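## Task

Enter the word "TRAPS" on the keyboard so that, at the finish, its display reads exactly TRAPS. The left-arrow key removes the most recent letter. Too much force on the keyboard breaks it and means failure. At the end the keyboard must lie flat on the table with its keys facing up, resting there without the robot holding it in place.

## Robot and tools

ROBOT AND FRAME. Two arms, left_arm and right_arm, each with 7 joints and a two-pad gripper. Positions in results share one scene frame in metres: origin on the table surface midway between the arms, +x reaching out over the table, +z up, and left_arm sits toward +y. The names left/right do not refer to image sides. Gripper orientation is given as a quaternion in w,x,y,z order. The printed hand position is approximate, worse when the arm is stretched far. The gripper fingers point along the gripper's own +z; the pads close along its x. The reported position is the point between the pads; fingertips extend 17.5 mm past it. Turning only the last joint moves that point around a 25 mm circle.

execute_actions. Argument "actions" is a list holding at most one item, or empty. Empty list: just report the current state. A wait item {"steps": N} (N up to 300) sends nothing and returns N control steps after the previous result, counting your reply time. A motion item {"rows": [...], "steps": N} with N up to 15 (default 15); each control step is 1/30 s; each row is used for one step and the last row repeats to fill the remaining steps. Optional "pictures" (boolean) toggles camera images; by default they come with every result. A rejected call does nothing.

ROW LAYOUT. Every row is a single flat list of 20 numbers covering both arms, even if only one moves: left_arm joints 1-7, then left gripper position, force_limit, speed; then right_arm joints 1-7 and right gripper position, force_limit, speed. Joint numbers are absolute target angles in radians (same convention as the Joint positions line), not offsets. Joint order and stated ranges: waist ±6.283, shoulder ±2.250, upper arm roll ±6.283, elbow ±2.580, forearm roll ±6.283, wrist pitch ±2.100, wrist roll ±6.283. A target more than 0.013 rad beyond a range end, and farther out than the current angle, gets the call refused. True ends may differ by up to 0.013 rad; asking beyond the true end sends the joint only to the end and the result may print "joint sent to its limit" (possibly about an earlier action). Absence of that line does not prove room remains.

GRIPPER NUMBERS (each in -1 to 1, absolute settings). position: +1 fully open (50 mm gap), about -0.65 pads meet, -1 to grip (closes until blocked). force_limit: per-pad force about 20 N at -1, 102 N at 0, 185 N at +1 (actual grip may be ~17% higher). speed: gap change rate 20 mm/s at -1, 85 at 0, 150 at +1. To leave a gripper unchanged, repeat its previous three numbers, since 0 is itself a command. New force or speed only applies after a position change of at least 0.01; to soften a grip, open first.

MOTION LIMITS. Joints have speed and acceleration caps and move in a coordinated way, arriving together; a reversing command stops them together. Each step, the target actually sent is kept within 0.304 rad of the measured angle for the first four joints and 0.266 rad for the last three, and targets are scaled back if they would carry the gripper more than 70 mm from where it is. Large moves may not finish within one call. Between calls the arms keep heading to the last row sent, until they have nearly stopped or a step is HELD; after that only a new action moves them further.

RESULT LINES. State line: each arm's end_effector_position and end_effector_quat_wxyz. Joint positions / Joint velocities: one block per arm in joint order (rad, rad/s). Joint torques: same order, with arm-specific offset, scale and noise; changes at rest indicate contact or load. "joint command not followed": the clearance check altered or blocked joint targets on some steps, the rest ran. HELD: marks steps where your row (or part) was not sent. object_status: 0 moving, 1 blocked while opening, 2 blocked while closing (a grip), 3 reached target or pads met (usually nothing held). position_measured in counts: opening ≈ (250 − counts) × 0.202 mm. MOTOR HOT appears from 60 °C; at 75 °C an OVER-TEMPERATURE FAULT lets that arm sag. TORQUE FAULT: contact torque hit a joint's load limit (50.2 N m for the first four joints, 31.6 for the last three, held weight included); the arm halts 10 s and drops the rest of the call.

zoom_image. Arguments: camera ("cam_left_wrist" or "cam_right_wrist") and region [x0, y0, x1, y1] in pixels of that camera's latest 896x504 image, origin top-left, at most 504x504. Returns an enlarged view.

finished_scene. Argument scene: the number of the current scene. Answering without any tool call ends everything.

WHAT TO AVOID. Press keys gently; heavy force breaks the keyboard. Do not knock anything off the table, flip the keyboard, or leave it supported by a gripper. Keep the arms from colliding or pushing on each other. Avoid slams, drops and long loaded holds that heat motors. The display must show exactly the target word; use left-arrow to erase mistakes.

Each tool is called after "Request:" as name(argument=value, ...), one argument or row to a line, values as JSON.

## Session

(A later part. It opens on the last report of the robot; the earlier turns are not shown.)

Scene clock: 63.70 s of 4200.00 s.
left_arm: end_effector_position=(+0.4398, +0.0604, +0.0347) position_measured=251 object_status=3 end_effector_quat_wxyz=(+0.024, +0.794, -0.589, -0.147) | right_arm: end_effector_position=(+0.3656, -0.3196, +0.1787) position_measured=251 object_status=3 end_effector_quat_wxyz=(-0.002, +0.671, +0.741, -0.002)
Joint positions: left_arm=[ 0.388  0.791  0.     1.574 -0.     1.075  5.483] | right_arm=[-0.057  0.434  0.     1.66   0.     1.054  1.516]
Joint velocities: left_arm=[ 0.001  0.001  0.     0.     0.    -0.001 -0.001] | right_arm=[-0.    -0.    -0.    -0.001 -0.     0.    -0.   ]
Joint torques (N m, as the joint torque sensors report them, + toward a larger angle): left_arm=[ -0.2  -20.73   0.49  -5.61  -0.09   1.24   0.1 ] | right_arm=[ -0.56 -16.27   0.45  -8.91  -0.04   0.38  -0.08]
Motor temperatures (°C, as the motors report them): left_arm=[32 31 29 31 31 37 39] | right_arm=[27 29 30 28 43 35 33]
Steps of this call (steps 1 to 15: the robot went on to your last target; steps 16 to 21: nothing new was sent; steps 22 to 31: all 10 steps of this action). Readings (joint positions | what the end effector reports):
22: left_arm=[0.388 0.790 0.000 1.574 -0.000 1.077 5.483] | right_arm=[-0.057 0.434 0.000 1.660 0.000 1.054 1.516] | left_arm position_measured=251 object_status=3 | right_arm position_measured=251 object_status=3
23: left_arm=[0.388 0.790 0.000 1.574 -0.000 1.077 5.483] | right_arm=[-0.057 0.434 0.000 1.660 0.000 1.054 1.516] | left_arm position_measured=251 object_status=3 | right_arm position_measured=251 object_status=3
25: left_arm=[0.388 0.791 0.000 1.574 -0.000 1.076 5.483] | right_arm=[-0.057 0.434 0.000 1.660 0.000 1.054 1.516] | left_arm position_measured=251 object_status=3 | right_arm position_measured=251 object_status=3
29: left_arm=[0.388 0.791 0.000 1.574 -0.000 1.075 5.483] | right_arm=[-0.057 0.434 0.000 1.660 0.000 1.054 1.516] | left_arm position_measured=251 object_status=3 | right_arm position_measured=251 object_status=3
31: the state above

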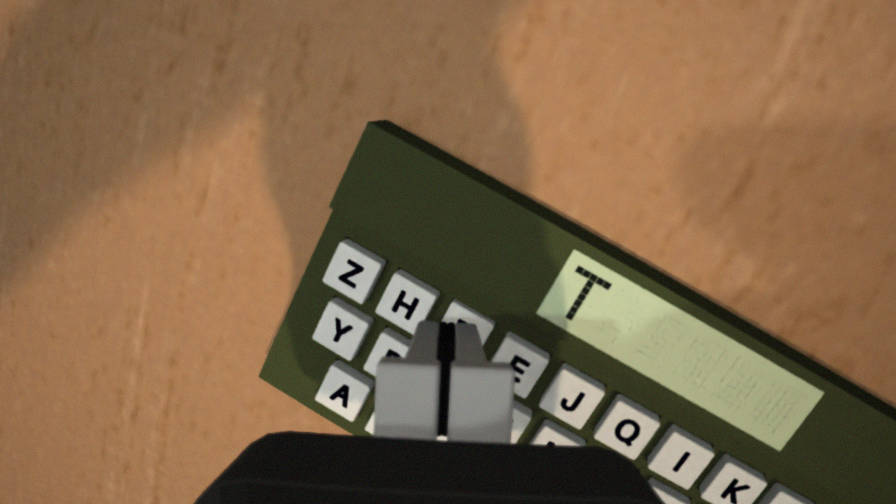

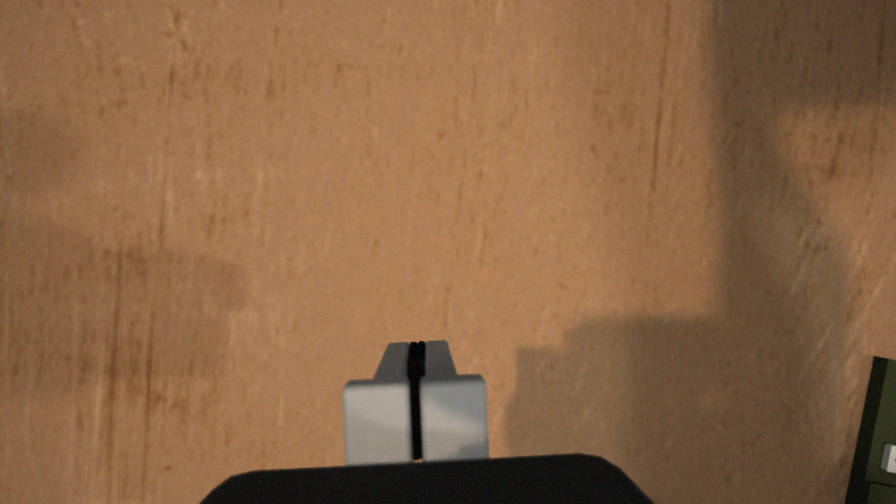

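Request:
execute_actions(
  actions=[
    {"rows": [[0.3882,0.7690,0.0,1.5648,0.0,1.1071,5.4832,-1,-1,0, -0.057,0.434,0.0,1.66,0.0,1.054,1.516,-1,-1,0],[0.3882,0.7690,0.0,1.5648,0.0,1.1071,5.4832,-1,-1,0, -0.057,0.434,0.0,1.66,0.0,1.054,1.516,-1,-1,0],[0.3882,0.7690,0.0,1.5648,0.0,1.1071,5.4832,-1,-1,0, -0.057,0.434,0.0,1.66,0.0,1.054,1.516,-1,-1,0],[0.3882,0.7690,0.0,1.5648,0.0,1.1071,5.4832,-1,-1,0, -0.057,0.434,0.0,1.66,0.0,1.054,1.516,-1,-1,0],[0.3882,0.7690,0.0,1.5648,0.0,1.1071,5.4832,-1,-1,0, -0.057,0.434,0.0,1.66,0.0,1.054,1.516,-1,-1,0],[0.3882,0.7690,0.0,1.5648,0.0,1.1071,5.4832,-1,-1,0, -0.057,0.434,0.0,1.66,0.0,1.054,1.516,-1,-1,0],[0.3882,0.7690,0.0,1.5648,0.0,1.1071,5.4832,-1,-1,0, -0.057,0.434,0.0,1.66,0.0,1.054,1.516,-1,-1,0],[0.3882,0.7690,0.0,1.5648,0.0,1.1071,5.4832,-1,-1,0, -0.057,0.434,0.0,1.66,0.0,1.054,1.516,-1,-1,0],[0.6270,0.8691,0.0,1.3372,0.0,1.2347,5.4832,-1,-1,0, -0.057,0.434,0.0,1.66,0.0,1.054,1.516,-1,-1,0]], "steps": 15},
  ],
  pictures=false,
)

Request:
execute_actions(
  actions=[
    {"steps": 10},
  ],
)

Scene clock: 70.97 s of 4200.00 s.
left_arm: end_effector_position=(+0.4357, +0.0069, +0.0467) position_measured=251 object_status=3 end_effector_quat_wxyz=(+0.015, +0.761, -0.631, -0.150) | right_arm: end_effector_position=(+0.3656, -0.3196, +0.1787) position_measured=251 object_status=3 end_effector_quat_wxyz=(-0.002, +0.671, +0.741, -0.002)
Joint positions: left_arm=[ 0.497  0.817 -0.002  1.464 -0.     1.163  5.483] | right_arm=[-0.057  0.434  0.     1.66   0.     1.054  1.516]
Joint velocities: left_arm=[ 0.7    0.279  0.039 -0.69   0.017  0.378 -0.001] | right_arm=[-0.    -0.001 -0.     0.001 -0.     0.002 -0.   ]
Joint torques (N m, as the joint torque sensors report them, + toward a larger angle): left_arm=[ -1.01 -22.12  -0.49  -6.12  -0.38   1.35  -0.19] | right_arm=[ -0.52 -16.27   0.51  -8.77  -0.11   0.41  -0.05]
Motor temperatures (°C, as the motors report them): left_arm=[32 31 29 31 31 37 39] | right_arm=[27 29 30 28 43 35 33]
Steps of this call (steps 1 to 15: the robot went on to your last target; steps 16 to 90: nothing new was sent; then 3.77 s passed at rest; steps 91 to 105: all 15 steps of this action). Readings (joint positions | what the end effector reports):
91: left_arm=[0.388 0.790 -0.000 1.574 -0.000 1.076 5.483] | right_arm=[-0.057 0.434 -0.000 1.660 0.000 1.054 1.516] | left_arm position_measured=251 object_status=3 | right_arm position_measured=251 object_status=3
92: left_arm=[0.388 0.785 -0.000 1.573 0.000 1.082 5.483] | right_arm=[-0.057 0.434 -0.000 1.660 0.000 1.054 1.516] | left_arm position_measured=251 object_status=3 | right_arm position_measured=251 object_status=3
94: left_arm=[0.388 0.776 0.000 1.568 -0.000 1.096 5.483] | right_arm=[-0.057 0.434 0.000 1.660 0.000 1.054 1.516] | left_arm position_measured=251 object_status=3 | right_arm position_measured=251 object_status=3
98: left_arm=[0.388 0.771 0.000 1.565 0.000 1.105 5.483] | right_arm=[-0.057 0.434 0.000 1.660 0.000 1.054 1.516] | left_arm position_measured=251 object_status=3 | right_arm position_measured=251 object_status=3
105: the state above

Scene clock: 71.30 s of 4200.00 s.
left_arm: end_effector_position=(+0.4219, -0.0600, +0.0493) position_measured=251 object_status=3 end_effector_quat_wxyz=(+0.007, +0.719, -0.679, -0.148) | right_arm: end_effector_position=(+0.3656, -0.3196, +0.1787) position_measured=251 object_status=3 end_effector_quat_wxyz=(-0.002, +0.671, +0.741, -0.002)
Joint positions: left_arm=[0.622 0.866 0.001 1.339 0.    1.234 5.483] | right_arm=[-0.057  0.434  0.     1.66   0.     1.054  1.516]
Joint velocities: left_arm=[ 0.04   0.023 -0.023 -0.027 -0.01   0.015 -0.001] | right_arm=[ 0.    -0.     0.    -0.001  0.    -0.001 -0.   ]
Joint torques (N m, as the joint torque sensors report them, + toward a larger angle): left_arm=[ -0.66 -22.69   0.03  -6.51  -0.13   1.44   0.39] | right_arm=[ -0.69 -16.4    0.42  -8.78  -0.12   0.39  -0.18]
Motor temperatures (°C, as the motors report them): left_arm=[32 31 29 31 31 37 39] | right_arm=[27 29 30 28 43 35 33]
Steps of this call (steps 1 to 10: the robot went on to your last target). Readings (joint positions | what the end effector reports):
1: left_arm=[0.520 0.826 -0.001 1.441 -0.000 1.176 5.483] | right_arm=[-0.057 0.434 0.000 1.660 0.000 1.054 1.516] | left_arm position_measured=251 object_status=3 | right_arm position_measured=251 object_status=3
2: left_arm=[0.543 0.835 -0.000 1.419 -0.000 1.188 5.483] | right_arm=[-0.057 0.434 0.000 1.660 -0.000 1.054 1.516] | left_arm position_measured=251 object_status=3 | right_arm position_measured=251 object_status=3
4: left_arm=[0.581 0.850 0.001 1.380 0.000 1.210 5.483] | right_arm=[-0.057 0.434 0.000 1.660 0.000 1.054 1.516] | left_arm position_measured=251 object_status=3 | right_arm position_measured=251 object_status=3
8: left_arm=[0.619 0.865 0.003 1.342 0.001 1.232 5.483] | right_arm=[-0.057 0.434 0.000 1.660 0.000 1.054 1.516] | left_arm position_measured=251 object_status=3 | right_arm position_measured=251 object_status=3
10: the state above

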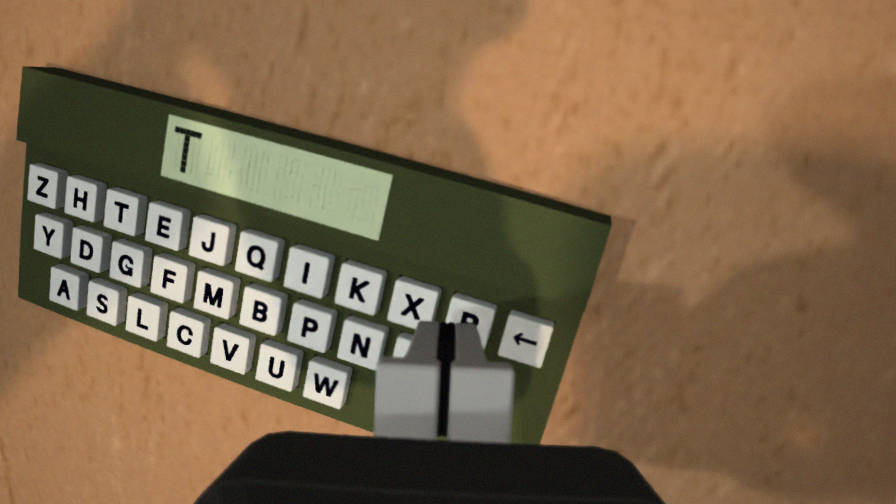

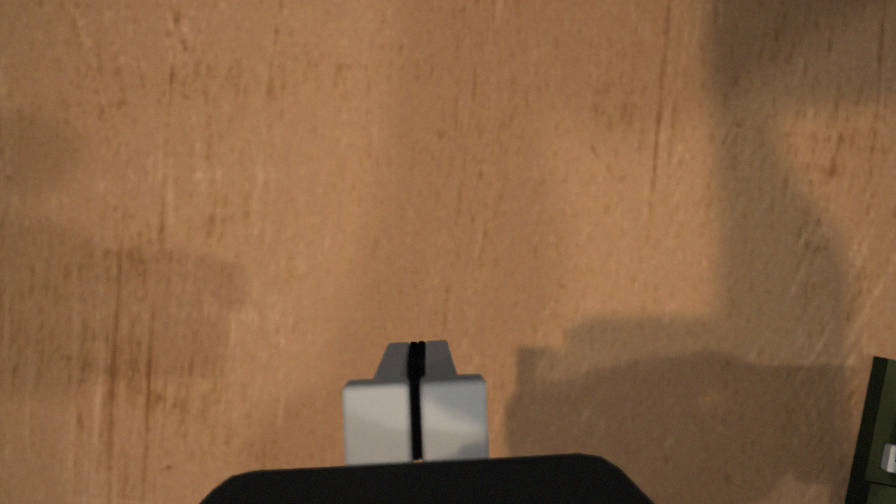

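Request:
zoom_image(
  camera="cam_left_wrist",
  region=[380, 260, 580, 400],
)

Region (380, 260, 580, 400) of cam_left_wrist's 896x504 image, scaled by 2.520; it fills the top 353 rows of this view, and the rest is white.

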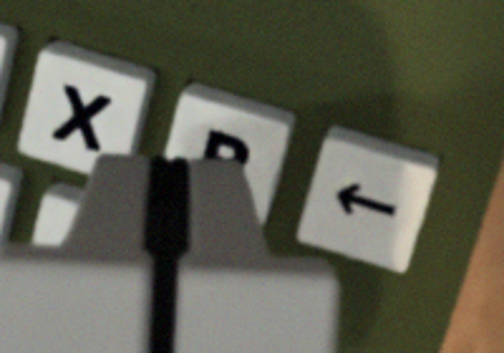

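Request:
execute_actions(
  actions=[
    {"rows": [[0.6216,0.8766,0.0,1.3499,0.0,1.2145,5.4832,-1,-1,0, -0.057,0.434,0.0,1.66,0.0,1.054,1.516,-1,-1,0]], "steps": 12},
  ],
)

Request:
zoom_image(
  camera="cam_left_wrist",
  region=[380, 260, 580, 400],
)

Scene clock: 80.63 s of 4200.00 s.
left_arm: end_effector_position=(+0.4212, -0.0580, +0.0409) position_measured=251 object_status=3 end_effector_quat_wxyz=(+0.007, +0.720, -0.678, -0.149) | right_arm: end_effector_position=(+0.3656, -0.3196, +0.1787) position_measured=251 object_status=3 end_effector_quat_wxyz=(-0.002, +0.671, +0.741, -0.002)
Joint positions: left_arm=[ 0.622  0.876 -0.     1.35  -0.     1.215  5.483] | right_arm=[-0.057  0.434  0.     1.66   0.     1.054  1.516]
Joint velocities: left_arm=[-0.003  0.001 -0.     0.002 -0.    -0.003  0.   ] | right_arm=[-0.    -0.003 -0.    -0.002  0.     0.001  0.   ]
Joint torques (N m, as the joint torque sensors report them, + toward a larger angle): left_arm=[ -0.01 -22.59   0.28  -6.45  -0.06   1.56   0.2 ] | right_arm=[ -0.64 -16.19   0.27  -8.88  -0.02   0.42  -0.14]
Motor temperatures (°C, as the motors report them): left_arm=[32 32 29 31 31 37 39] | right_arm=[27 29 30 28 43 35 33]
Steps of this call (steps 1 to 30: the robot went on to your last target; steps 31 to 90: nothing new was sent; then 5.93 s passed at rest; steps 91 to 102: all 12 steps of this action). Readings (joint positions | what the end effector reports):
91: left_arm=[0.626 0.870 0.000 1.338 0.000 1.234 5.483] | right_arm=[-0.057 0.434 0.000 1.660 0.000 1.054 1.516] | left_arm position_measured=251 object_status=3 | right_arm position_measured=251 object_status=3
92: left_arm=[0.625 0.871 0.000 1.341 0.000 1.229 5.483] | right_arm=[-0.057 0.434 0.000 1.660 0.000 1.054 1.516] | left_arm position_measured=251 object_status=3 | right_arm position_measured=251 object_status=3
94: left_arm=[0.623 0.874 -0.000 1.346 -0.000 1.221 5.483] | right_arm=[-0.057 0.434 0.000 1.660 0.000 1.054 1.516] | left_arm position_measured=251 object_status=3 | right_arm position_measured=251 object_status=3
98: left_arm=[0.622 0.876 -0.000 1.349 -0.000 1.216 5.483] | right_arm=[-0.057 0.434 0.000 1.660 0.000 1.054 1.516] | left_arm position_measured=251 object_status=3 | right_arm position_measured=251 object_status=3
102: the state above

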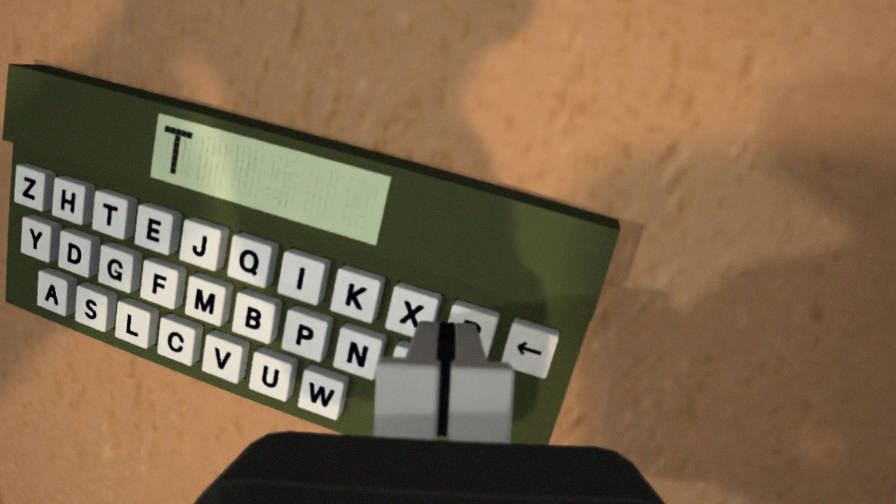

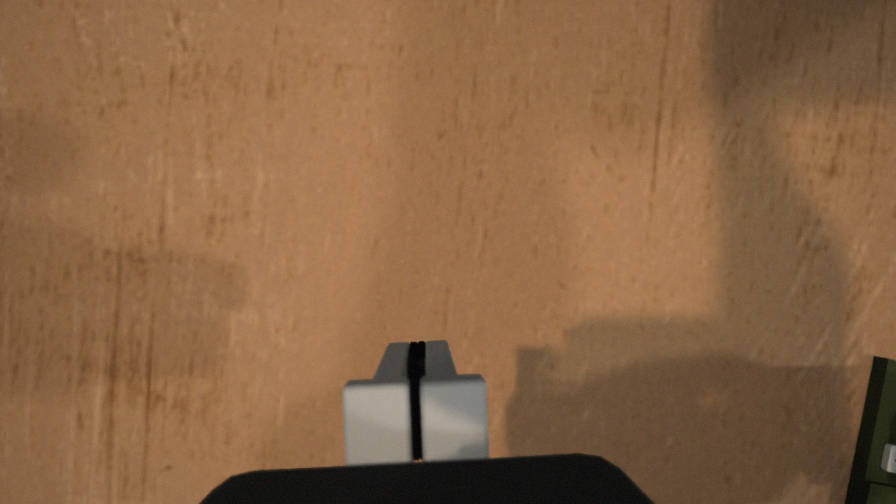

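Region (380, 260, 580, 400) of cam_left_wrist's 896x504 image, scaled by 2.520; it fills the top 353 rows of this view, and the rest is white.

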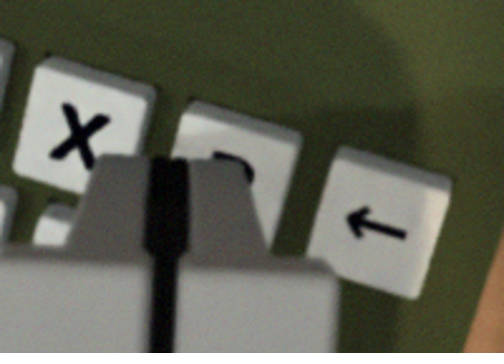

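Request:
execute_actions(
  actions=[
    {"rows": [[0.6226,0.8832,0.0,1.3568,0.0,1.2010,5.4832,-1,-1,0, -0.057,0.434,0.0,1.66,0.0,1.054,1.516,-1,-1,0]], "steps": 12},
  ],
)

Scene clock: 85.67 s of 4200.00 s.
left_arm: end_effector_position=(+0.4205, -0.0578, +0.0356) position_measured=251 object_status=3 end_effector_quat_wxyz=(+0.007, +0.720, -0.678, -0.149) | right_arm: end_effector_position=(+0.3656, -0.3196, +0.1787) position_measured=251 object_status=3 end_effector_quat_wxyz=(-0.002, +0.671, +0.741, -0.002)
Joint positions: left_arm=[ 0.623  0.883 -0.     1.357 -0.     1.201  5.483] | right_arm=[-0.057  0.434  0.     1.66   0.     1.054  1.516]
Joint velocities: left_arm=[ 0.     0.001 -0.     0.001  0.    -0.002  0.   ] | right_arm=[ 0.    -0.002  0.     0.001  0.    -0.001  0.   ]
Joint torques (N m, as the joint torque sensors report them, + toward a larger angle): left_arm=[ -0.34 -22.22   0.46  -6.39  -0.17   1.45   0.14] | right_arm=[ -0.58 -16.17   0.33  -8.7   -0.12   0.35  -0.06]
Motor temperatures (°C, as the motors report them): left_arm=[32 32 29 31 31 37 39] | right_arm=[27 29 30 28 43 35 33]
Steps of this call (steps 1 to 15: the robot went on to your last target; steps 16 to 90: nothing new was sent; then 1.63 s passed at rest; steps 91 to 102: all 12 steps of this action). Readings (joint positions | what the end effector reports):
91: left_arm=[0.622 0.877 -0.000 1.350 -0.000 1.213 5.483] | right_arm=[-0.057 0.434 0.000 1.660 0.000 1.054 1.516] | left_arm position_measured=251 object_status=3 | right_arm position_measured=251 object_status=3
92: left_arm=[0.622 0.879 -0.000 1.352 -0.000 1.210 5.483] | right_arm=[-0.057 0.434 -0.000 1.660 0.000 1.054 1.516] | left_arm position_measured=251 object_status=3 | right_arm position_measured=251 object_status=3
94: left_arm=[0.622 0.881 0.000 1.355 0.000 1.205 5.483] | right_arm=[-0.057 0.434 0.000 1.660 0.000 1.054 1.516] | left_arm position_measured=251 object_status=3 | right_arm position_measured=251 object_status=3
98: left_arm=[0.622 0.883 -0.000 1.356 -0.000 1.202 5.483] | right_arm=[-0.057 0.434 0.000 1.660 -0.000 1.054 1.516] | left_arm position_measured=251 object_status=3 | right_arm position_measured=251 object_status=3
102: the state above

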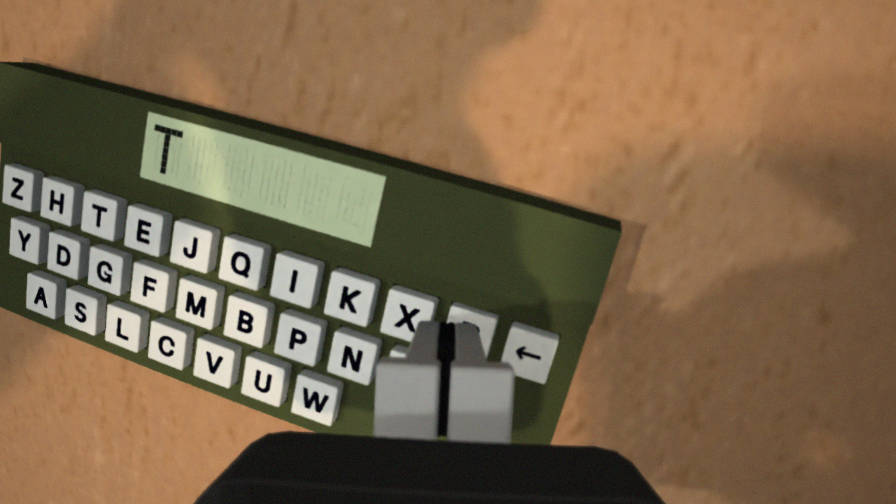

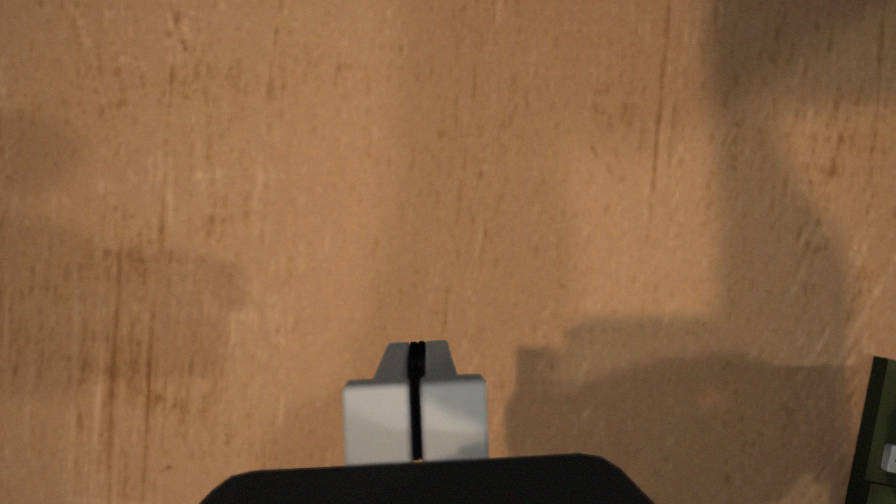

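Request:
execute_actions(
  actions=[
    {"rows": [[0.6226,0.8849,0.0,1.3574,0.0,1.1987,5.4832,-1,-1,0, -0.057,0.434,0.0,1.66,0.0,1.054,1.516,-1,-1,0]], "steps": 10},
  ],
)

Scene clock: 86.73 s of 4200.00 s.
left_arm: end_effector_position=(+0.4205, -0.0578, +0.0346) position_measured=251 object_status=3 end_effector_quat_wxyz=(+0.006, +0.720, -0.678, -0.149) | right_arm: end_effector_position=(+0.3656, -0.3196, +0.1787) position_measured=251 object_status=3 end_effector_quat_wxyz=(-0.002, +0.671, +0.741, -0.002)
Joint positions: left_arm=[ 0.623  0.884 -0.     1.357 -0.     1.199  5.483] | right_arm=[-0.057  0.434  0.     1.66   0.     1.054  1.516]
Joint velocities: left_arm=[-0.001  0.     0.     0.    -0.    -0.001 -0.   ] | right_arm=[ 0.     0.001  0.     0.    -0.    -0.    -0.   ]
Joint torques (N m, as the joint torque sensors report them, + toward a larger angle): left_arm=[ -0.21 -22.46   0.31  -6.46   0.02   1.13   0.11] | right_arm=[ -0.49 -16.33   0.36  -8.98  -0.14   0.47  -0.17]
Motor temperatures (°C, as the motors report them): left_arm=[32 32 29 31 31 37 39] | right_arm=[27 29 30 28 43 35 33]
Steps of this call (steps 1 to 15: the robot went on to your last target; steps 16 to 22: nothing new was sent; steps 23 to 32: all 10 steps of this action). Readings (joint positions | what the end effector reports):
23: left_arm=[0.623 0.883 -0.000 1.357 -0.000 1.201 5.483] | right_arm=[-0.057 0.434 0.000 1.660 0.000 1.054 1.516] | left_arm position_measured=251 object_status=3 | right_arm position_measured=251 object_status=3
24: left_arm=[0.623 0.884 -0.000 1.357 -0.000 1.200 5.483] | right_arm=[-0.057 0.434 0.000 1.660 0.000 1.054 1.516] | left_arm position_measured=251 object_status=3 | right_arm position_measured=251 object_status=3
26: left_arm=[0.623 0.884 -0.000 1.357 -0.000 1.199 5.483] | right_arm=[-0.057 0.434 0.000 1.660 0.000 1.054 1.516] | left_arm position_measured=251 object_status=3 | right_arm position_measured=251 object_status=3
30: left_arm=[0.623 0.884 -0.000 1.357 -0.000 1.199 5.483] | right_arm=[-0.057 0.434 0.000 1.660 0.000 1.054 1.516] | left_arm position_measured=251 object_status=3 | right_arm position_measured=251 object_status=3
32: the state above

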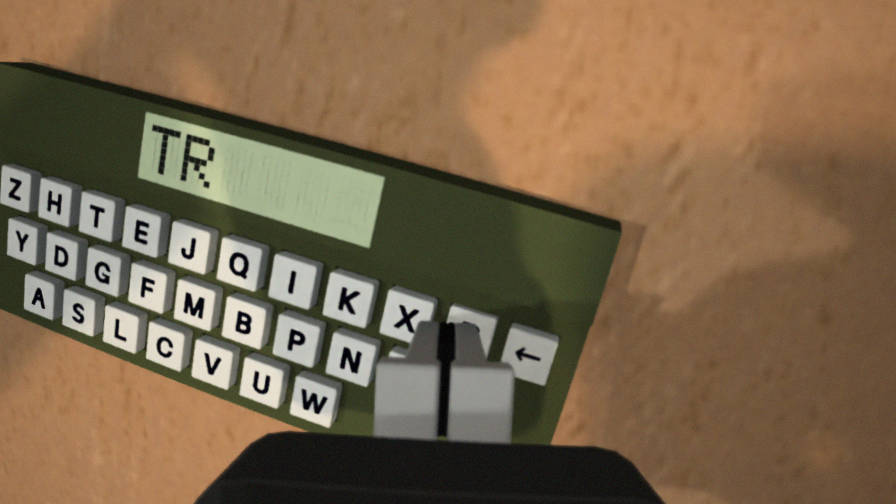

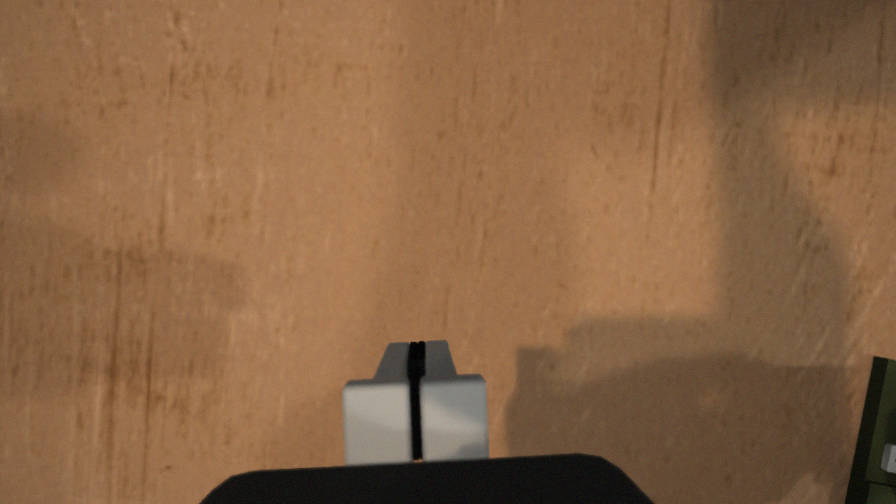

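Request:
execute_actions(
  actions=[
    {"rows": [[0.6226,0.8639,0.0,1.3493,0.0,1.2277,5.4832,-1,-1,0, -0.057,0.434,0.0,1.66,0.0,1.054,1.516,-1,-1,0],[0.6226,0.8639,0.0,1.3493,0.0,1.2277,5.4832,-1,-1,0, -0.057,0.434,0.0,1.66,0.0,1.054,1.516,-1,-1,0],[0.6226,0.8639,0.0,1.3493,0.0,1.2277,5.4832,-1,-1,0, -0.057,0.434,0.0,1.66,0.0,1.054,1.516,-1,-1,0],[0.6226,0.8639,0.0,1.3493,0.0,1.2277,5.4832,-1,-1,0, -0.057,0.434,0.0,1.66,0.0,1.054,1.516,-1,-1,0],[0.6226,0.8639,0.0,1.3493,0.0,1.2277,5.4832,-1,-1,0, -0.057,0.434,0.0,1.66,0.0,1.054,1.516,-1,-1,0],[0.6226,0.8639,0.0,1.3493,0.0,1.2277,5.4832,-1,-1,0, -0.057,0.434,0.0,1.66,0.0,1.054,1.516,-1,-1,0],[0.6226,0.8639,0.0,1.3493,0.0,1.2277,5.4832,-1,-1,0, -0.057,0.434,0.0,1.66,0.0,1.054,1.516,-1,-1,0],[0.3632,0.7097,0.0,1.7232,0.0,1.0081,5.4832,-1,-1,0, -0.057,0.434,0.0,1.66,0.0,1.054,1.516,-1,-1,0]], "steps": 15},
  ],
  pictures=false,
)

Request:
execute_actions(
  actions=[
    {"steps": 22},
  ],
)

Request:
zoom_image(
  camera="cam_left_wrist",
  region=[380, 260, 580, 400],
)

Scene clock: 98.87 s of 4200.00 s.
left_arm: end_effector_position=(+0.4337, +0.0005, +0.0505) position_measured=251 object_status=3 end_effector_quat_wxyz=(+0.014, +0.758, -0.638, -0.136) | right_arm: end_effector_position=(+0.3656, -0.3196, +0.1787) position_measured=251 object_status=3 end_effector_quat_wxyz=(-0.002, +0.671, +0.741, -0.002)
Joint positions: left_arm=[ 0.509  0.795 -0.     1.489 -0.     1.133  5.483] | right_arm=[-0.057  0.434  0.     1.66   0.     1.054  1.516]
Joint velocities: left_arm=[-0.564 -0.316 -0.022  0.864 -0.005 -0.486 -0.001] | right_arm=[-0.    -0.001 -0.    -0.    -0.    -0.001 -0.   ]
Joint torques (N m, as the joint torque sensors report them, + toward a larger angle): left_arm=[  2.45 -20.38   1.41  -6.09   0.39   1.25   0.12] | right_arm=[ -0.58 -16.27   0.29  -9.07  -0.12   0.34  -0.15]
Motor temperatures (°C, as the motors report them): left_arm=[32 32 29 31 31 37 39] | right_arm=[27 29 30 28 43 35 33]
Steps of this call (steps 1 to 15: the robot went on to your last target; steps 16 to 90: nothing new was sent; then 8.63 s passed at rest; steps 91 to 105: all 15 steps of this action). Readings (joint positions | what the end effector reports):
91: left_arm=[0.623 0.883 -0.000 1.357 -0.000 1.200 5.483] | right_arm=[-0.057 0.434 0.000 1.660 0.000 1.054 1.516] | left_arm position_measured=251 object_status=3 | right_arm position_measured=251 object_status=3
92: left_arm=[0.623 0.878 -0.000 1.356 -0.000 1.206 5.483] | right_arm=[-0.057 0.434 0.000 1.660 0.000 1.054 1.516] | left_arm position_measured=251 object_status=3 | right_arm position_measured=251 object_status=3
94: left_arm=[0.623 0.870 -0.000 1.352 -0.000 1.218 5.483] | right_arm=[-0.057 0.434 0.000 1.660 0.000 1.054 1.516] | left_arm position_measured=251 object_status=3 | right_arm position_measured=251 object_status=3
98: left_arm=[0.621 0.864 0.000 1.351 0.000 1.225 5.483] | right_arm=[-0.057 0.434 0.000 1.660 0.000 1.054 1.516] | left_arm position_measured=251 object_status=3 | right_arm position_measured=251 object_status=3
105: the state above

Scene clock: 99.60 s of 4200.00 s.
left_arm: end_effector_position=(+0.4081, +0.0879, +0.0437) position_measured=251 object_status=3 end_effector_quat_wxyz=(+0.026, +0.801, -0.580, -0.147) | right_arm: end_effector_position=(+0.3656, -0.3196, +0.1787) position_measured=251 object_status=3 end_effector_quat_wxyz=(-0.002, +0.671, +0.741, -0.002)
Joint positions: left_arm=[ 0.363  0.71  -0.     1.723 -0.     1.008  5.483] | right_arm=[-0.057  0.434  0.     1.66   0.     1.054  1.516]
Joint velocities: left_arm=[-0.003 -0.002  0.     0.     0.001  0.     0.   ] | right_arm=[ 0.     0.     0.    -0.    -0.    -0.001  0.   ]
Joint torques (N m, as the joint torque sensors report them, + toward a larger angle): left_arm=[ -0.5  -18.63  -0.02  -5.49  -0.08   1.23   0.13] | right_arm=[ -0.7  -16.26   0.43  -8.83  -0.09   0.46  -0.17]
Motor temperatures (°C, as the motors report them): left_arm=[32 32 29 31 31 37 39] | right_arm=[27 29 30 28 43 35 33]
Steps of this call (steps 1 to 22: the robot went on to your last target). Readings (joint positions | what the end effector reports):
1: left_arm=[0.491 0.784 -0.001 1.518 -0.000 1.117 5.483] | right_arm=[-0.057 0.434 0.000 1.660 0.000 1.054 1.516] | left_arm position_measured=251 object_status=3 | right_arm position_measured=251 object_status=3
2: left_arm=[0.473 0.774 -0.000 1.547 -0.000 1.101 5.483] | right_arm=[-0.057 0.434 0.000 1.660 0.000 1.054 1.516] | left_arm position_measured=251 object_status=3 | right_arm position_measured=251 object_status=3
4: left_arm=[0.437 0.753 0.000 1.604 0.000 1.071 5.483] | right_arm=[-0.057 0.434 0.000 1.660 0.000 1.054 1.516] | left_arm position_measured=251 object_status=3 | right_arm position_measured=251 object_status=3
8: left_arm=[0.384 0.723 -0.001 1.693 -0.001 1.024 5.483] | right_arm=[-0.057 0.434 0.000 1.660 0.000 1.054 1.516] | left_arm position_measured=251 object_status=3 | right_arm position_measured=251 object_status=3
22: the state above

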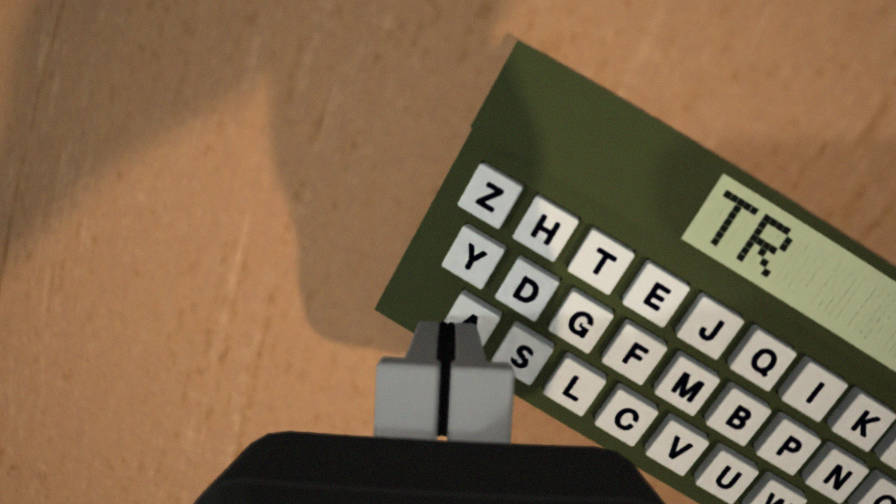

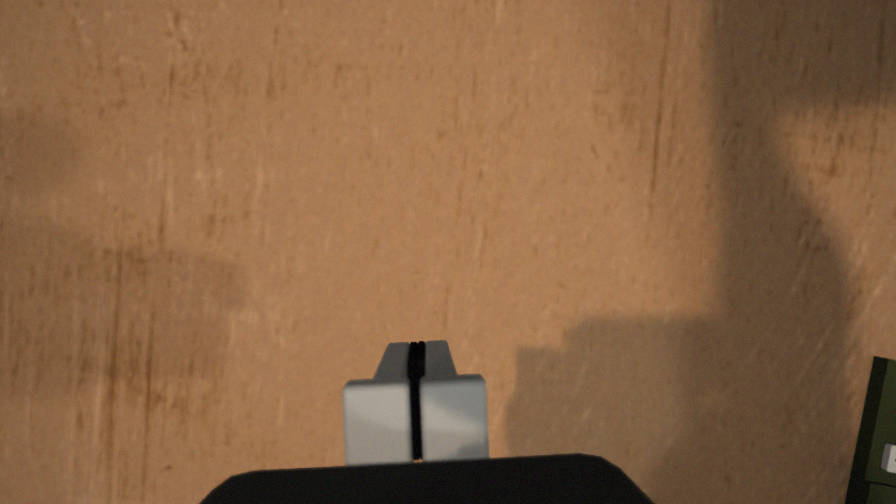

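Region (380, 260, 580, 400) of cam_left_wrist's 896x504 image, scaled by 2.520; it fills the top 353 rows of this view, and the rest is white.

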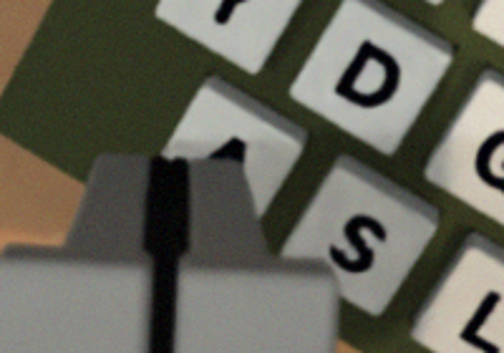

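Request:
execute_actions(
  actions=[
    {"rows": [[0.3632,0.7263,0.0,1.7284,0.0,0.9863,5.4832,-1,-1,0, -0.057,0.434,0.0,1.66,0.0,1.054,1.516,-1,-1,0]], "steps": 13},
  ],
)

Scene clock: 103.80 s of 4200.00 s.
left_arm: end_effector_position=(+0.4082, +0.0880, +0.0350) position_measured=251 object_status=3 end_effector_quat_wxyz=(+0.026, +0.801, -0.579, -0.147) | right_arm: end_effector_position=(+0.3656, -0.3196, +0.1787) position_measured=251 object_status=3 end_effector_quat_wxyz=(-0.002, +0.671, +0.741, -0.002)
Joint positions: left_arm=[ 0.363  0.726 -0.     1.728 -0.     0.987  5.483] | right_arm=[-0.057  0.434  0.     1.66   0.     1.054  1.516]
Joint velocities: left_arm=[ 0.     0.002  0.    -0.     0.    -0.002  0.001] | right_arm=[ 0.     0.001  0.    -0.     0.     0.001 -0.   ]
Joint torques (N m, as the joint torque sensors report them, + toward a larger angle): left_arm=[ -0.08 -18.57   0.1   -4.87   0.02   1.27   0.2 ] | right_arm=[ -0.6  -16.25   0.37  -8.78  -0.1    0.42  -0.16]
Motor temperatures (°C, as the motors report them): left_arm=[32 32 29 31 31 37 39] | right_arm=[27 29 30 28 43 35 33]
Steps of this call (steps 1 to 15: the robot went on to your last target; steps 16 to 90: nothing new was sent; then 0.77 s passed at rest; steps 91 to 103: all 13 steps of this action). Readings (joint positions | what the end effector reports):
91: left_arm=[0.363 0.711 0.000 1.723 -0.000 1.007 5.483] | right_arm=[-0.057 0.434 0.000 1.660 0.000 1.054 1.516] | left_arm position_measured=251 object_status=3 | right_arm position_measured=251 object_status=3
92: left_arm=[0.363 0.715 0.000 1.724 -0.000 1.002 5.483] | right_arm=[-0.057 0.434 0.000 1.660 -0.000 1.054 1.516] | left_arm position_measured=251 object_status=3 | right_arm position_measured=251 object_status=3
94: left_arm=[0.363 0.722 -0.000 1.727 0.000 0.993 5.483] | right_arm=[-0.057 0.434 0.000 1.660 0.000 1.054 1.516] | left_arm position_measured=251 object_status=3 | right_arm position_measured=251 object_status=3
98: left_arm=[0.363 0.725 -0.000 1.728 -0.000 0.988 5.483] | right_arm=[-0.057 0.434 0.000 1.660 0.000 1.054 1.516] | left_arm position_measured=251 object_status=3 | right_arm position_measured=251 object_status=3
103: the state above

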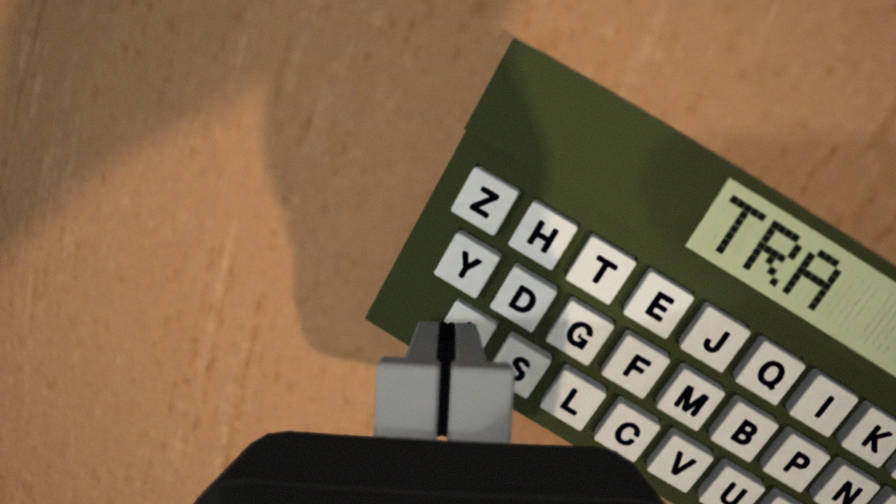

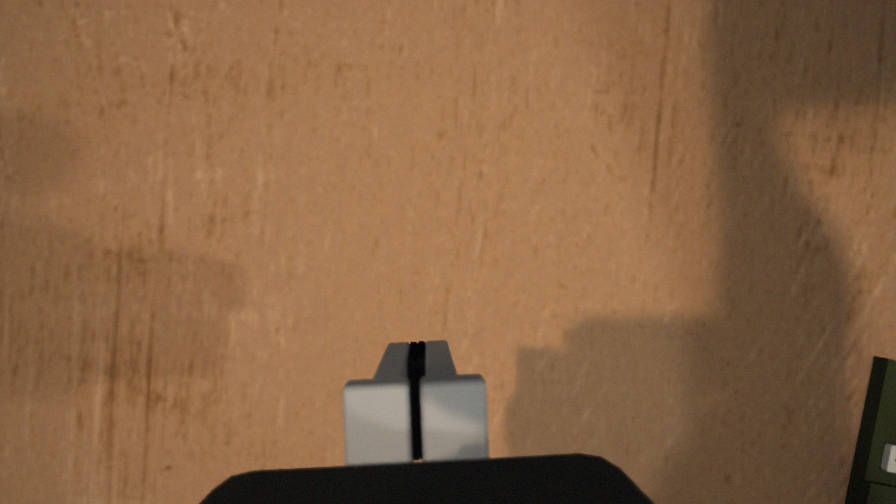

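Request:
execute_actions(
  actions=[
    {"rows": [[0.3632,0.7015,0.0,1.7203,0.0,1.0191,5.4832,-1,-1,0, -0.057,0.434,0.0,1.66,0.0,1.054,1.516,-1,-1,0],[0.3632,0.7015,0.0,1.7203,0.0,1.0191,5.4832,-1,-1,0, -0.057,0.434,0.0,1.66,0.0,1.054,1.516,-1,-1,0],[0.3632,0.7015,0.0,1.7203,0.0,1.0191,5.4832,-1,-1,0, -0.057,0.434,0.0,1.66,0.0,1.054,1.516,-1,-1,0],[0.3632,0.7015,0.0,1.7203,0.0,1.0191,5.4832,-1,-1,0, -0.057,0.434,0.0,1.66,0.0,1.054,1.516,-1,-1,0],[0.3632,0.7015,0.0,1.7203,0.0,1.0191,5.4832,-1,-1,0, -0.057,0.434,0.0,1.66,0.0,1.054,1.516,-1,-1,0],[0.3632,0.7015,0.0,1.7203,0.0,1.0191,5.4832,-1,-1,0, -0.057,0.434,0.0,1.66,0.0,1.054,1.516,-1,-1,0],[0.3632,0.7015,0.0,1.7203,0.0,1.0191,5.4832,-1,-1,0, -0.057,0.434,0.0,1.66,0.0,1.054,1.516,-1,-1,0],[0.5548,0.7955,0.0,1.5156,0.0,1.1299,5.4832,-1,-1,0, -0.057,0.434,0.0,1.66,0.0,1.054,1.516,-1,-1,0]], "steps": 15},
  ],
  pictures=false,
)

Request:
execute_actions(
  actions=[
    {"steps": 17},
  ],
)

Request:
zoom_image(
  camera="cam_left_wrist",
  region=[380, 260, 580, 400],
)

Scene clock: 110.03 s of 4200.00 s.
left_arm: end_effector_position=(+0.4119, +0.0257, +0.0457) position_measured=251 object_status=3 end_effector_quat_wxyz=(+0.017, +0.763, -0.629, -0.149) | right_arm: end_effector_position=(+0.3656, -0.3196, +0.1787) position_measured=251 object_status=3 end_effector_quat_wxyz=(-0.002, +0.671, +0.741, -0.002)
Joint positions: left_arm=[ 0.489  0.765 -0.     1.588  0.     1.091  5.483] | right_arm=[-0.057  0.434  0.     1.66   0.     1.054  1.516]
Joint velocities: left_arm=[ 0.595  0.274  0.035 -0.68   0.013  0.355 -0.   ] | right_arm=[ 0.    -0.001 -0.     0.001  0.    -0.002  0.   ]
Joint torques (N m, as the joint torque sensors report them, + toward a larger angle): left_arm=[ -1.74 -20.4   -1.07  -5.12  -0.27   1.44   0.14] | right_arm=[ -0.59 -16.16   0.36  -8.96  -0.06   0.36  -0.04]
Motor temperatures (°C, as the motors report them): left_arm=[32 32 29 31 31 37 39] | right_arm=[27 29 30 28 43 35 33]
Steps of this call (steps 1 to 15: the robot went on to your last target; steps 16 to 90: nothing new was sent; then 2.73 s passed at rest; steps 91 to 105: all 15 steps of this action). Readings (joint positions | what the end effector reports):
91: left_arm=[0.363 0.725 -0.000 1.728 -0.000 0.987 5.483] | right_arm=[-0.057 0.434 0.000 1.660 0.000 1.054 1.516] | left_arm position_measured=251 object_status=3 | right_arm position_measured=251 object_status=3
92: left_arm=[0.363 0.719 -0.000 1.727 0.000 0.994 5.483] | right_arm=[-0.057 0.434 0.000 1.660 0.000 1.054 1.516] | left_arm position_measured=251 object_status=3 | right_arm position_measured=251 object_status=3
94: left_arm=[0.363 0.709 -0.000 1.723 -0.000 1.008 5.483] | right_arm=[-0.057 0.434 0.000 1.660 0.000 1.054 1.516] | left_arm position_measured=251 object_status=3 | right_arm position_measured=251 object_status=3
98: left_arm=[0.365 0.704 -0.000 1.720 -0.000 1.018 5.483] | right_arm=[-0.057 0.434 0.000 1.660 0.000 1.054 1.516] | left_arm position_measured=251 object_status=3 | right_arm position_measured=251 object_status=3
105: the state above

Scene clock: 110.60 s of 4200.00 s.
left_arm: end_effector_position=(+0.4103, -0.0086, +0.0458) position_measured=251 object_status=3 end_effector_quat_wxyz=(+0.012, +0.742, -0.653, -0.149) | right_arm: end_effector_position=(+0.3656, -0.3196, +0.1787) position_measured=251 object_status=3 end_effector_quat_wxyz=(-0.002, +0.671, +0.741, -0.002)
Joint positions: left_arm=[0.555 0.795 0.    1.516 0.    1.13  5.483] | right_arm=[-0.057  0.434  0.     1.66   0.     1.054  1.516]
Joint velocities: left_arm=[ 0.001  0.001 -0.    -0.    -0.     0.    -0.001] | right_arm=[-0.     0.001 -0.    -0.    -0.     0.     0.   ]
Joint torques (N m, as the joint torque sensors report them, + toward a larger angle): left_arm=[  0.35 -20.66   0.54  -5.97  -0.19   1.36   0.15] | right_arm=[ -0.66 -16.27   0.25  -8.75  -0.13   0.35  -0.12]
Motor temperatures (°C, as the motors report them): left_arm=[32 32 29 31 31 37 39] | right_arm=[27 29 30 28 43 35 33]
Steps of this call (steps 1 to 17: the robot went on to your last target). Readings (joint positions | what the end effector reports):
1: left_arm=[0.508 0.773 0.001 1.567 0.001 1.102 5.483] | right_arm=[-0.057 0.434 0.000 1.660 0.000 1.054 1.516] | left_arm position_measured=251 object_status=3 | right_arm position_measured=251 object_status=3
2: left_arm=[0.523 0.780 0.001 1.549 0.001 1.111 5.483] | right_arm=[-0.057 0.434 0.000 1.660 0.000 1.054 1.516] | left_arm position_measured=251 object_status=3 | right_arm position_measured=251 object_status=3
4: left_arm=[0.542 0.789 0.002 1.527 0.001 1.124 5.483] | right_arm=[-0.057 0.434 0.000 1.660 0.000 1.054 1.516] | left_arm position_measured=251 object_status=3 | right_arm position_measured=251 object_status=3
8: left_arm=[0.551 0.793 0.001 1.517 0.000 1.129 5.483] | right_arm=[-0.057 0.434 0.000 1.660 0.000 1.054 1.516] | left_arm position_measured=251 object_status=3 | right_arm position_measured=251 object_status=3
17: the state above

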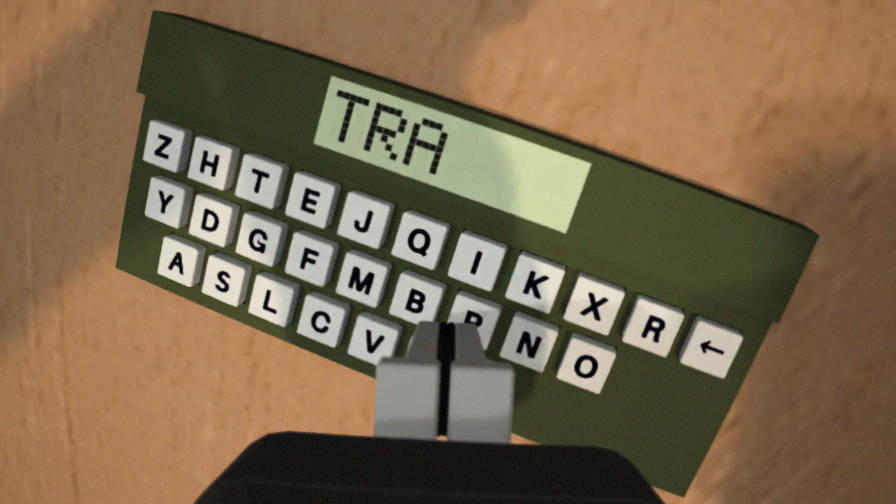

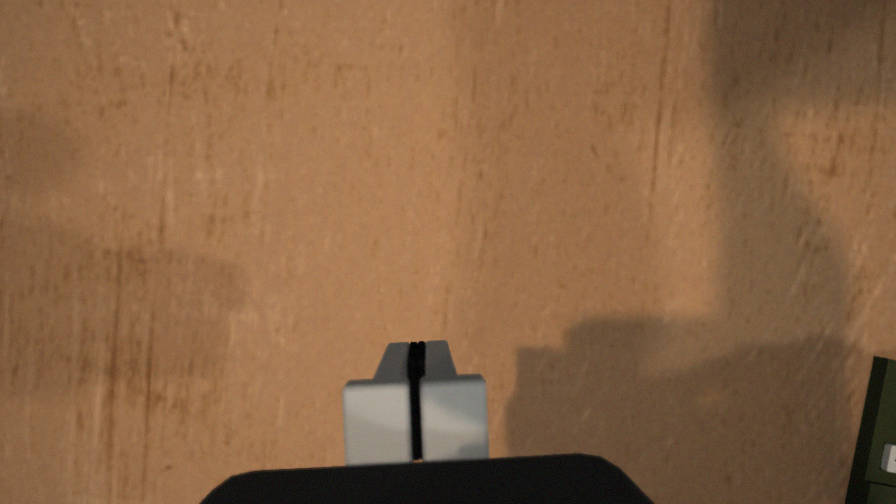

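Region (380, 260, 580, 400) of cam_left_wrist's 896x504 image, scaled by 2.520; it fills the top 353 rows of this view, and the rest is white.

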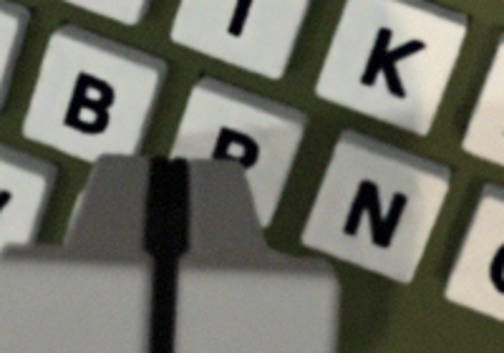

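Request:
execute_actions(
  actions=[
    {"rows": [[0.5548,0.8134,0.0,1.5219,0.0,1.1057,5.4832,-1,-1,0, -0.057,0.434,0.0,1.66,0.0,1.054,1.516,-1,-1,0]], "steps": 14},
  ],
)

Scene clock: 112.73 s of 4200.00 s.
left_arm: end_effector_position=(+0.4103, -0.0087, +0.0350) position_measured=251 object_status=3 end_effector_quat_wxyz=(+0.012, +0.742, -0.653, -0.149) | right_arm: end_effector_position=(+0.3656, -0.3196, +0.1787) position_measured=251 object_status=3 end_effector_quat_wxyz=(-0.002, +0.671, +0.741, -0.002)
Joint positions: left_arm=[ 0.555  0.813 -0.     1.522 -0.     1.106  5.483] | right_arm=[-0.057  0.434  0.     1.66   0.     1.054  1.516]
Joint velocities: left_arm=[-0.     0.002 -0.     0.    -0.001 -0.001 -0.002] | right_arm=[-0.     0.    -0.     0.001  0.     0.001  0.   ]
Joint torques (N m, as the joint torque sensors report them, + toward a larger angle): left_arm=[ -0.09 -21.07   0.27  -6.28  -0.01   1.06   0.04] | right_arm=[ -0.55 -16.24   0.35  -8.81  -0.08   0.47  -0.13]
Motor temperatures (°C, as the motors report them): left_arm=[32 32 29 31 31 37 39] | right_arm=[27 29 30 28 43 35 33]
Steps of this call (steps 1 to 15: the robot went on to your last target; steps 16 to 50: nothing new was sent; steps 51 to 64: all 14 steps of this action). Readings (joint positions | what the end effector reports):
51: left_arm=[0.555 0.797 0.000 1.516 -0.000 1.129 5.483] | right_arm=[-0.057 0.434 0.000 1.660 0.000 1.054 1.516] | left_arm position_measured=251 object_status=3 | right_arm position_measured=251 object_status=3
52: left_arm=[0.555 0.801 0.000 1.517 -0.000 1.124 5.483] | right_arm=[-0.057 0.434 0.000 1.660 0.000 1.054 1.516] | left_arm position_measured=251 object_status=3 | right_arm position_measured=251 object_status=3
54: left_arm=[0.555 0.808 -0.000 1.520 0.000 1.113 5.483] | right_arm=[-0.057 0.434 0.000 1.660 0.000 1.054 1.516] | left_arm position_measured=251 object_status=3 | right_arm position_measured=251 object_status=3
58: left_arm=[0.555 0.812 -0.000 1.522 -0.000 1.107 5.483] | right_arm=[-0.057 0.434 -0.000 1.660 0.000 1.054 1.516] | left_arm position_measured=251 object_status=3 | right_arm position_measured=251 object_status=3
64: the state above

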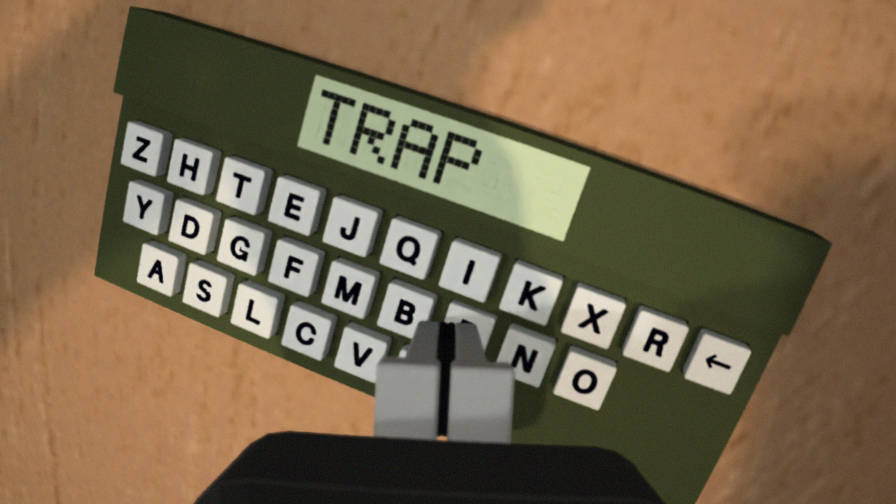

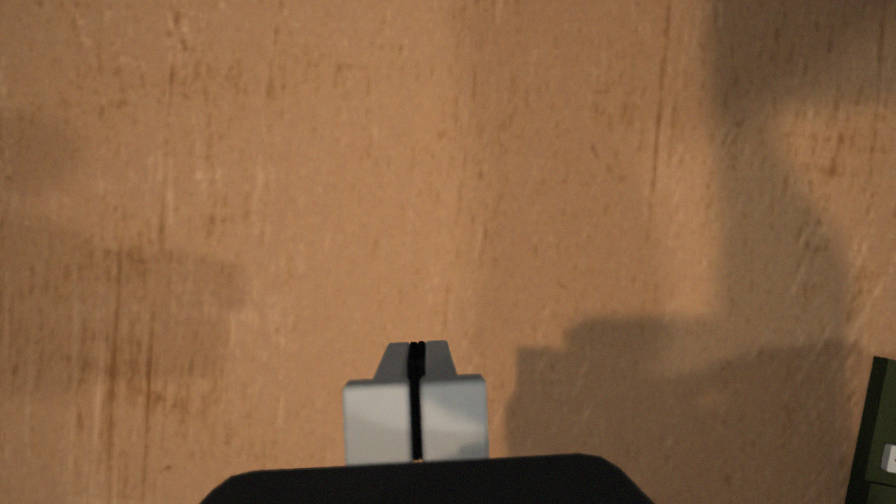

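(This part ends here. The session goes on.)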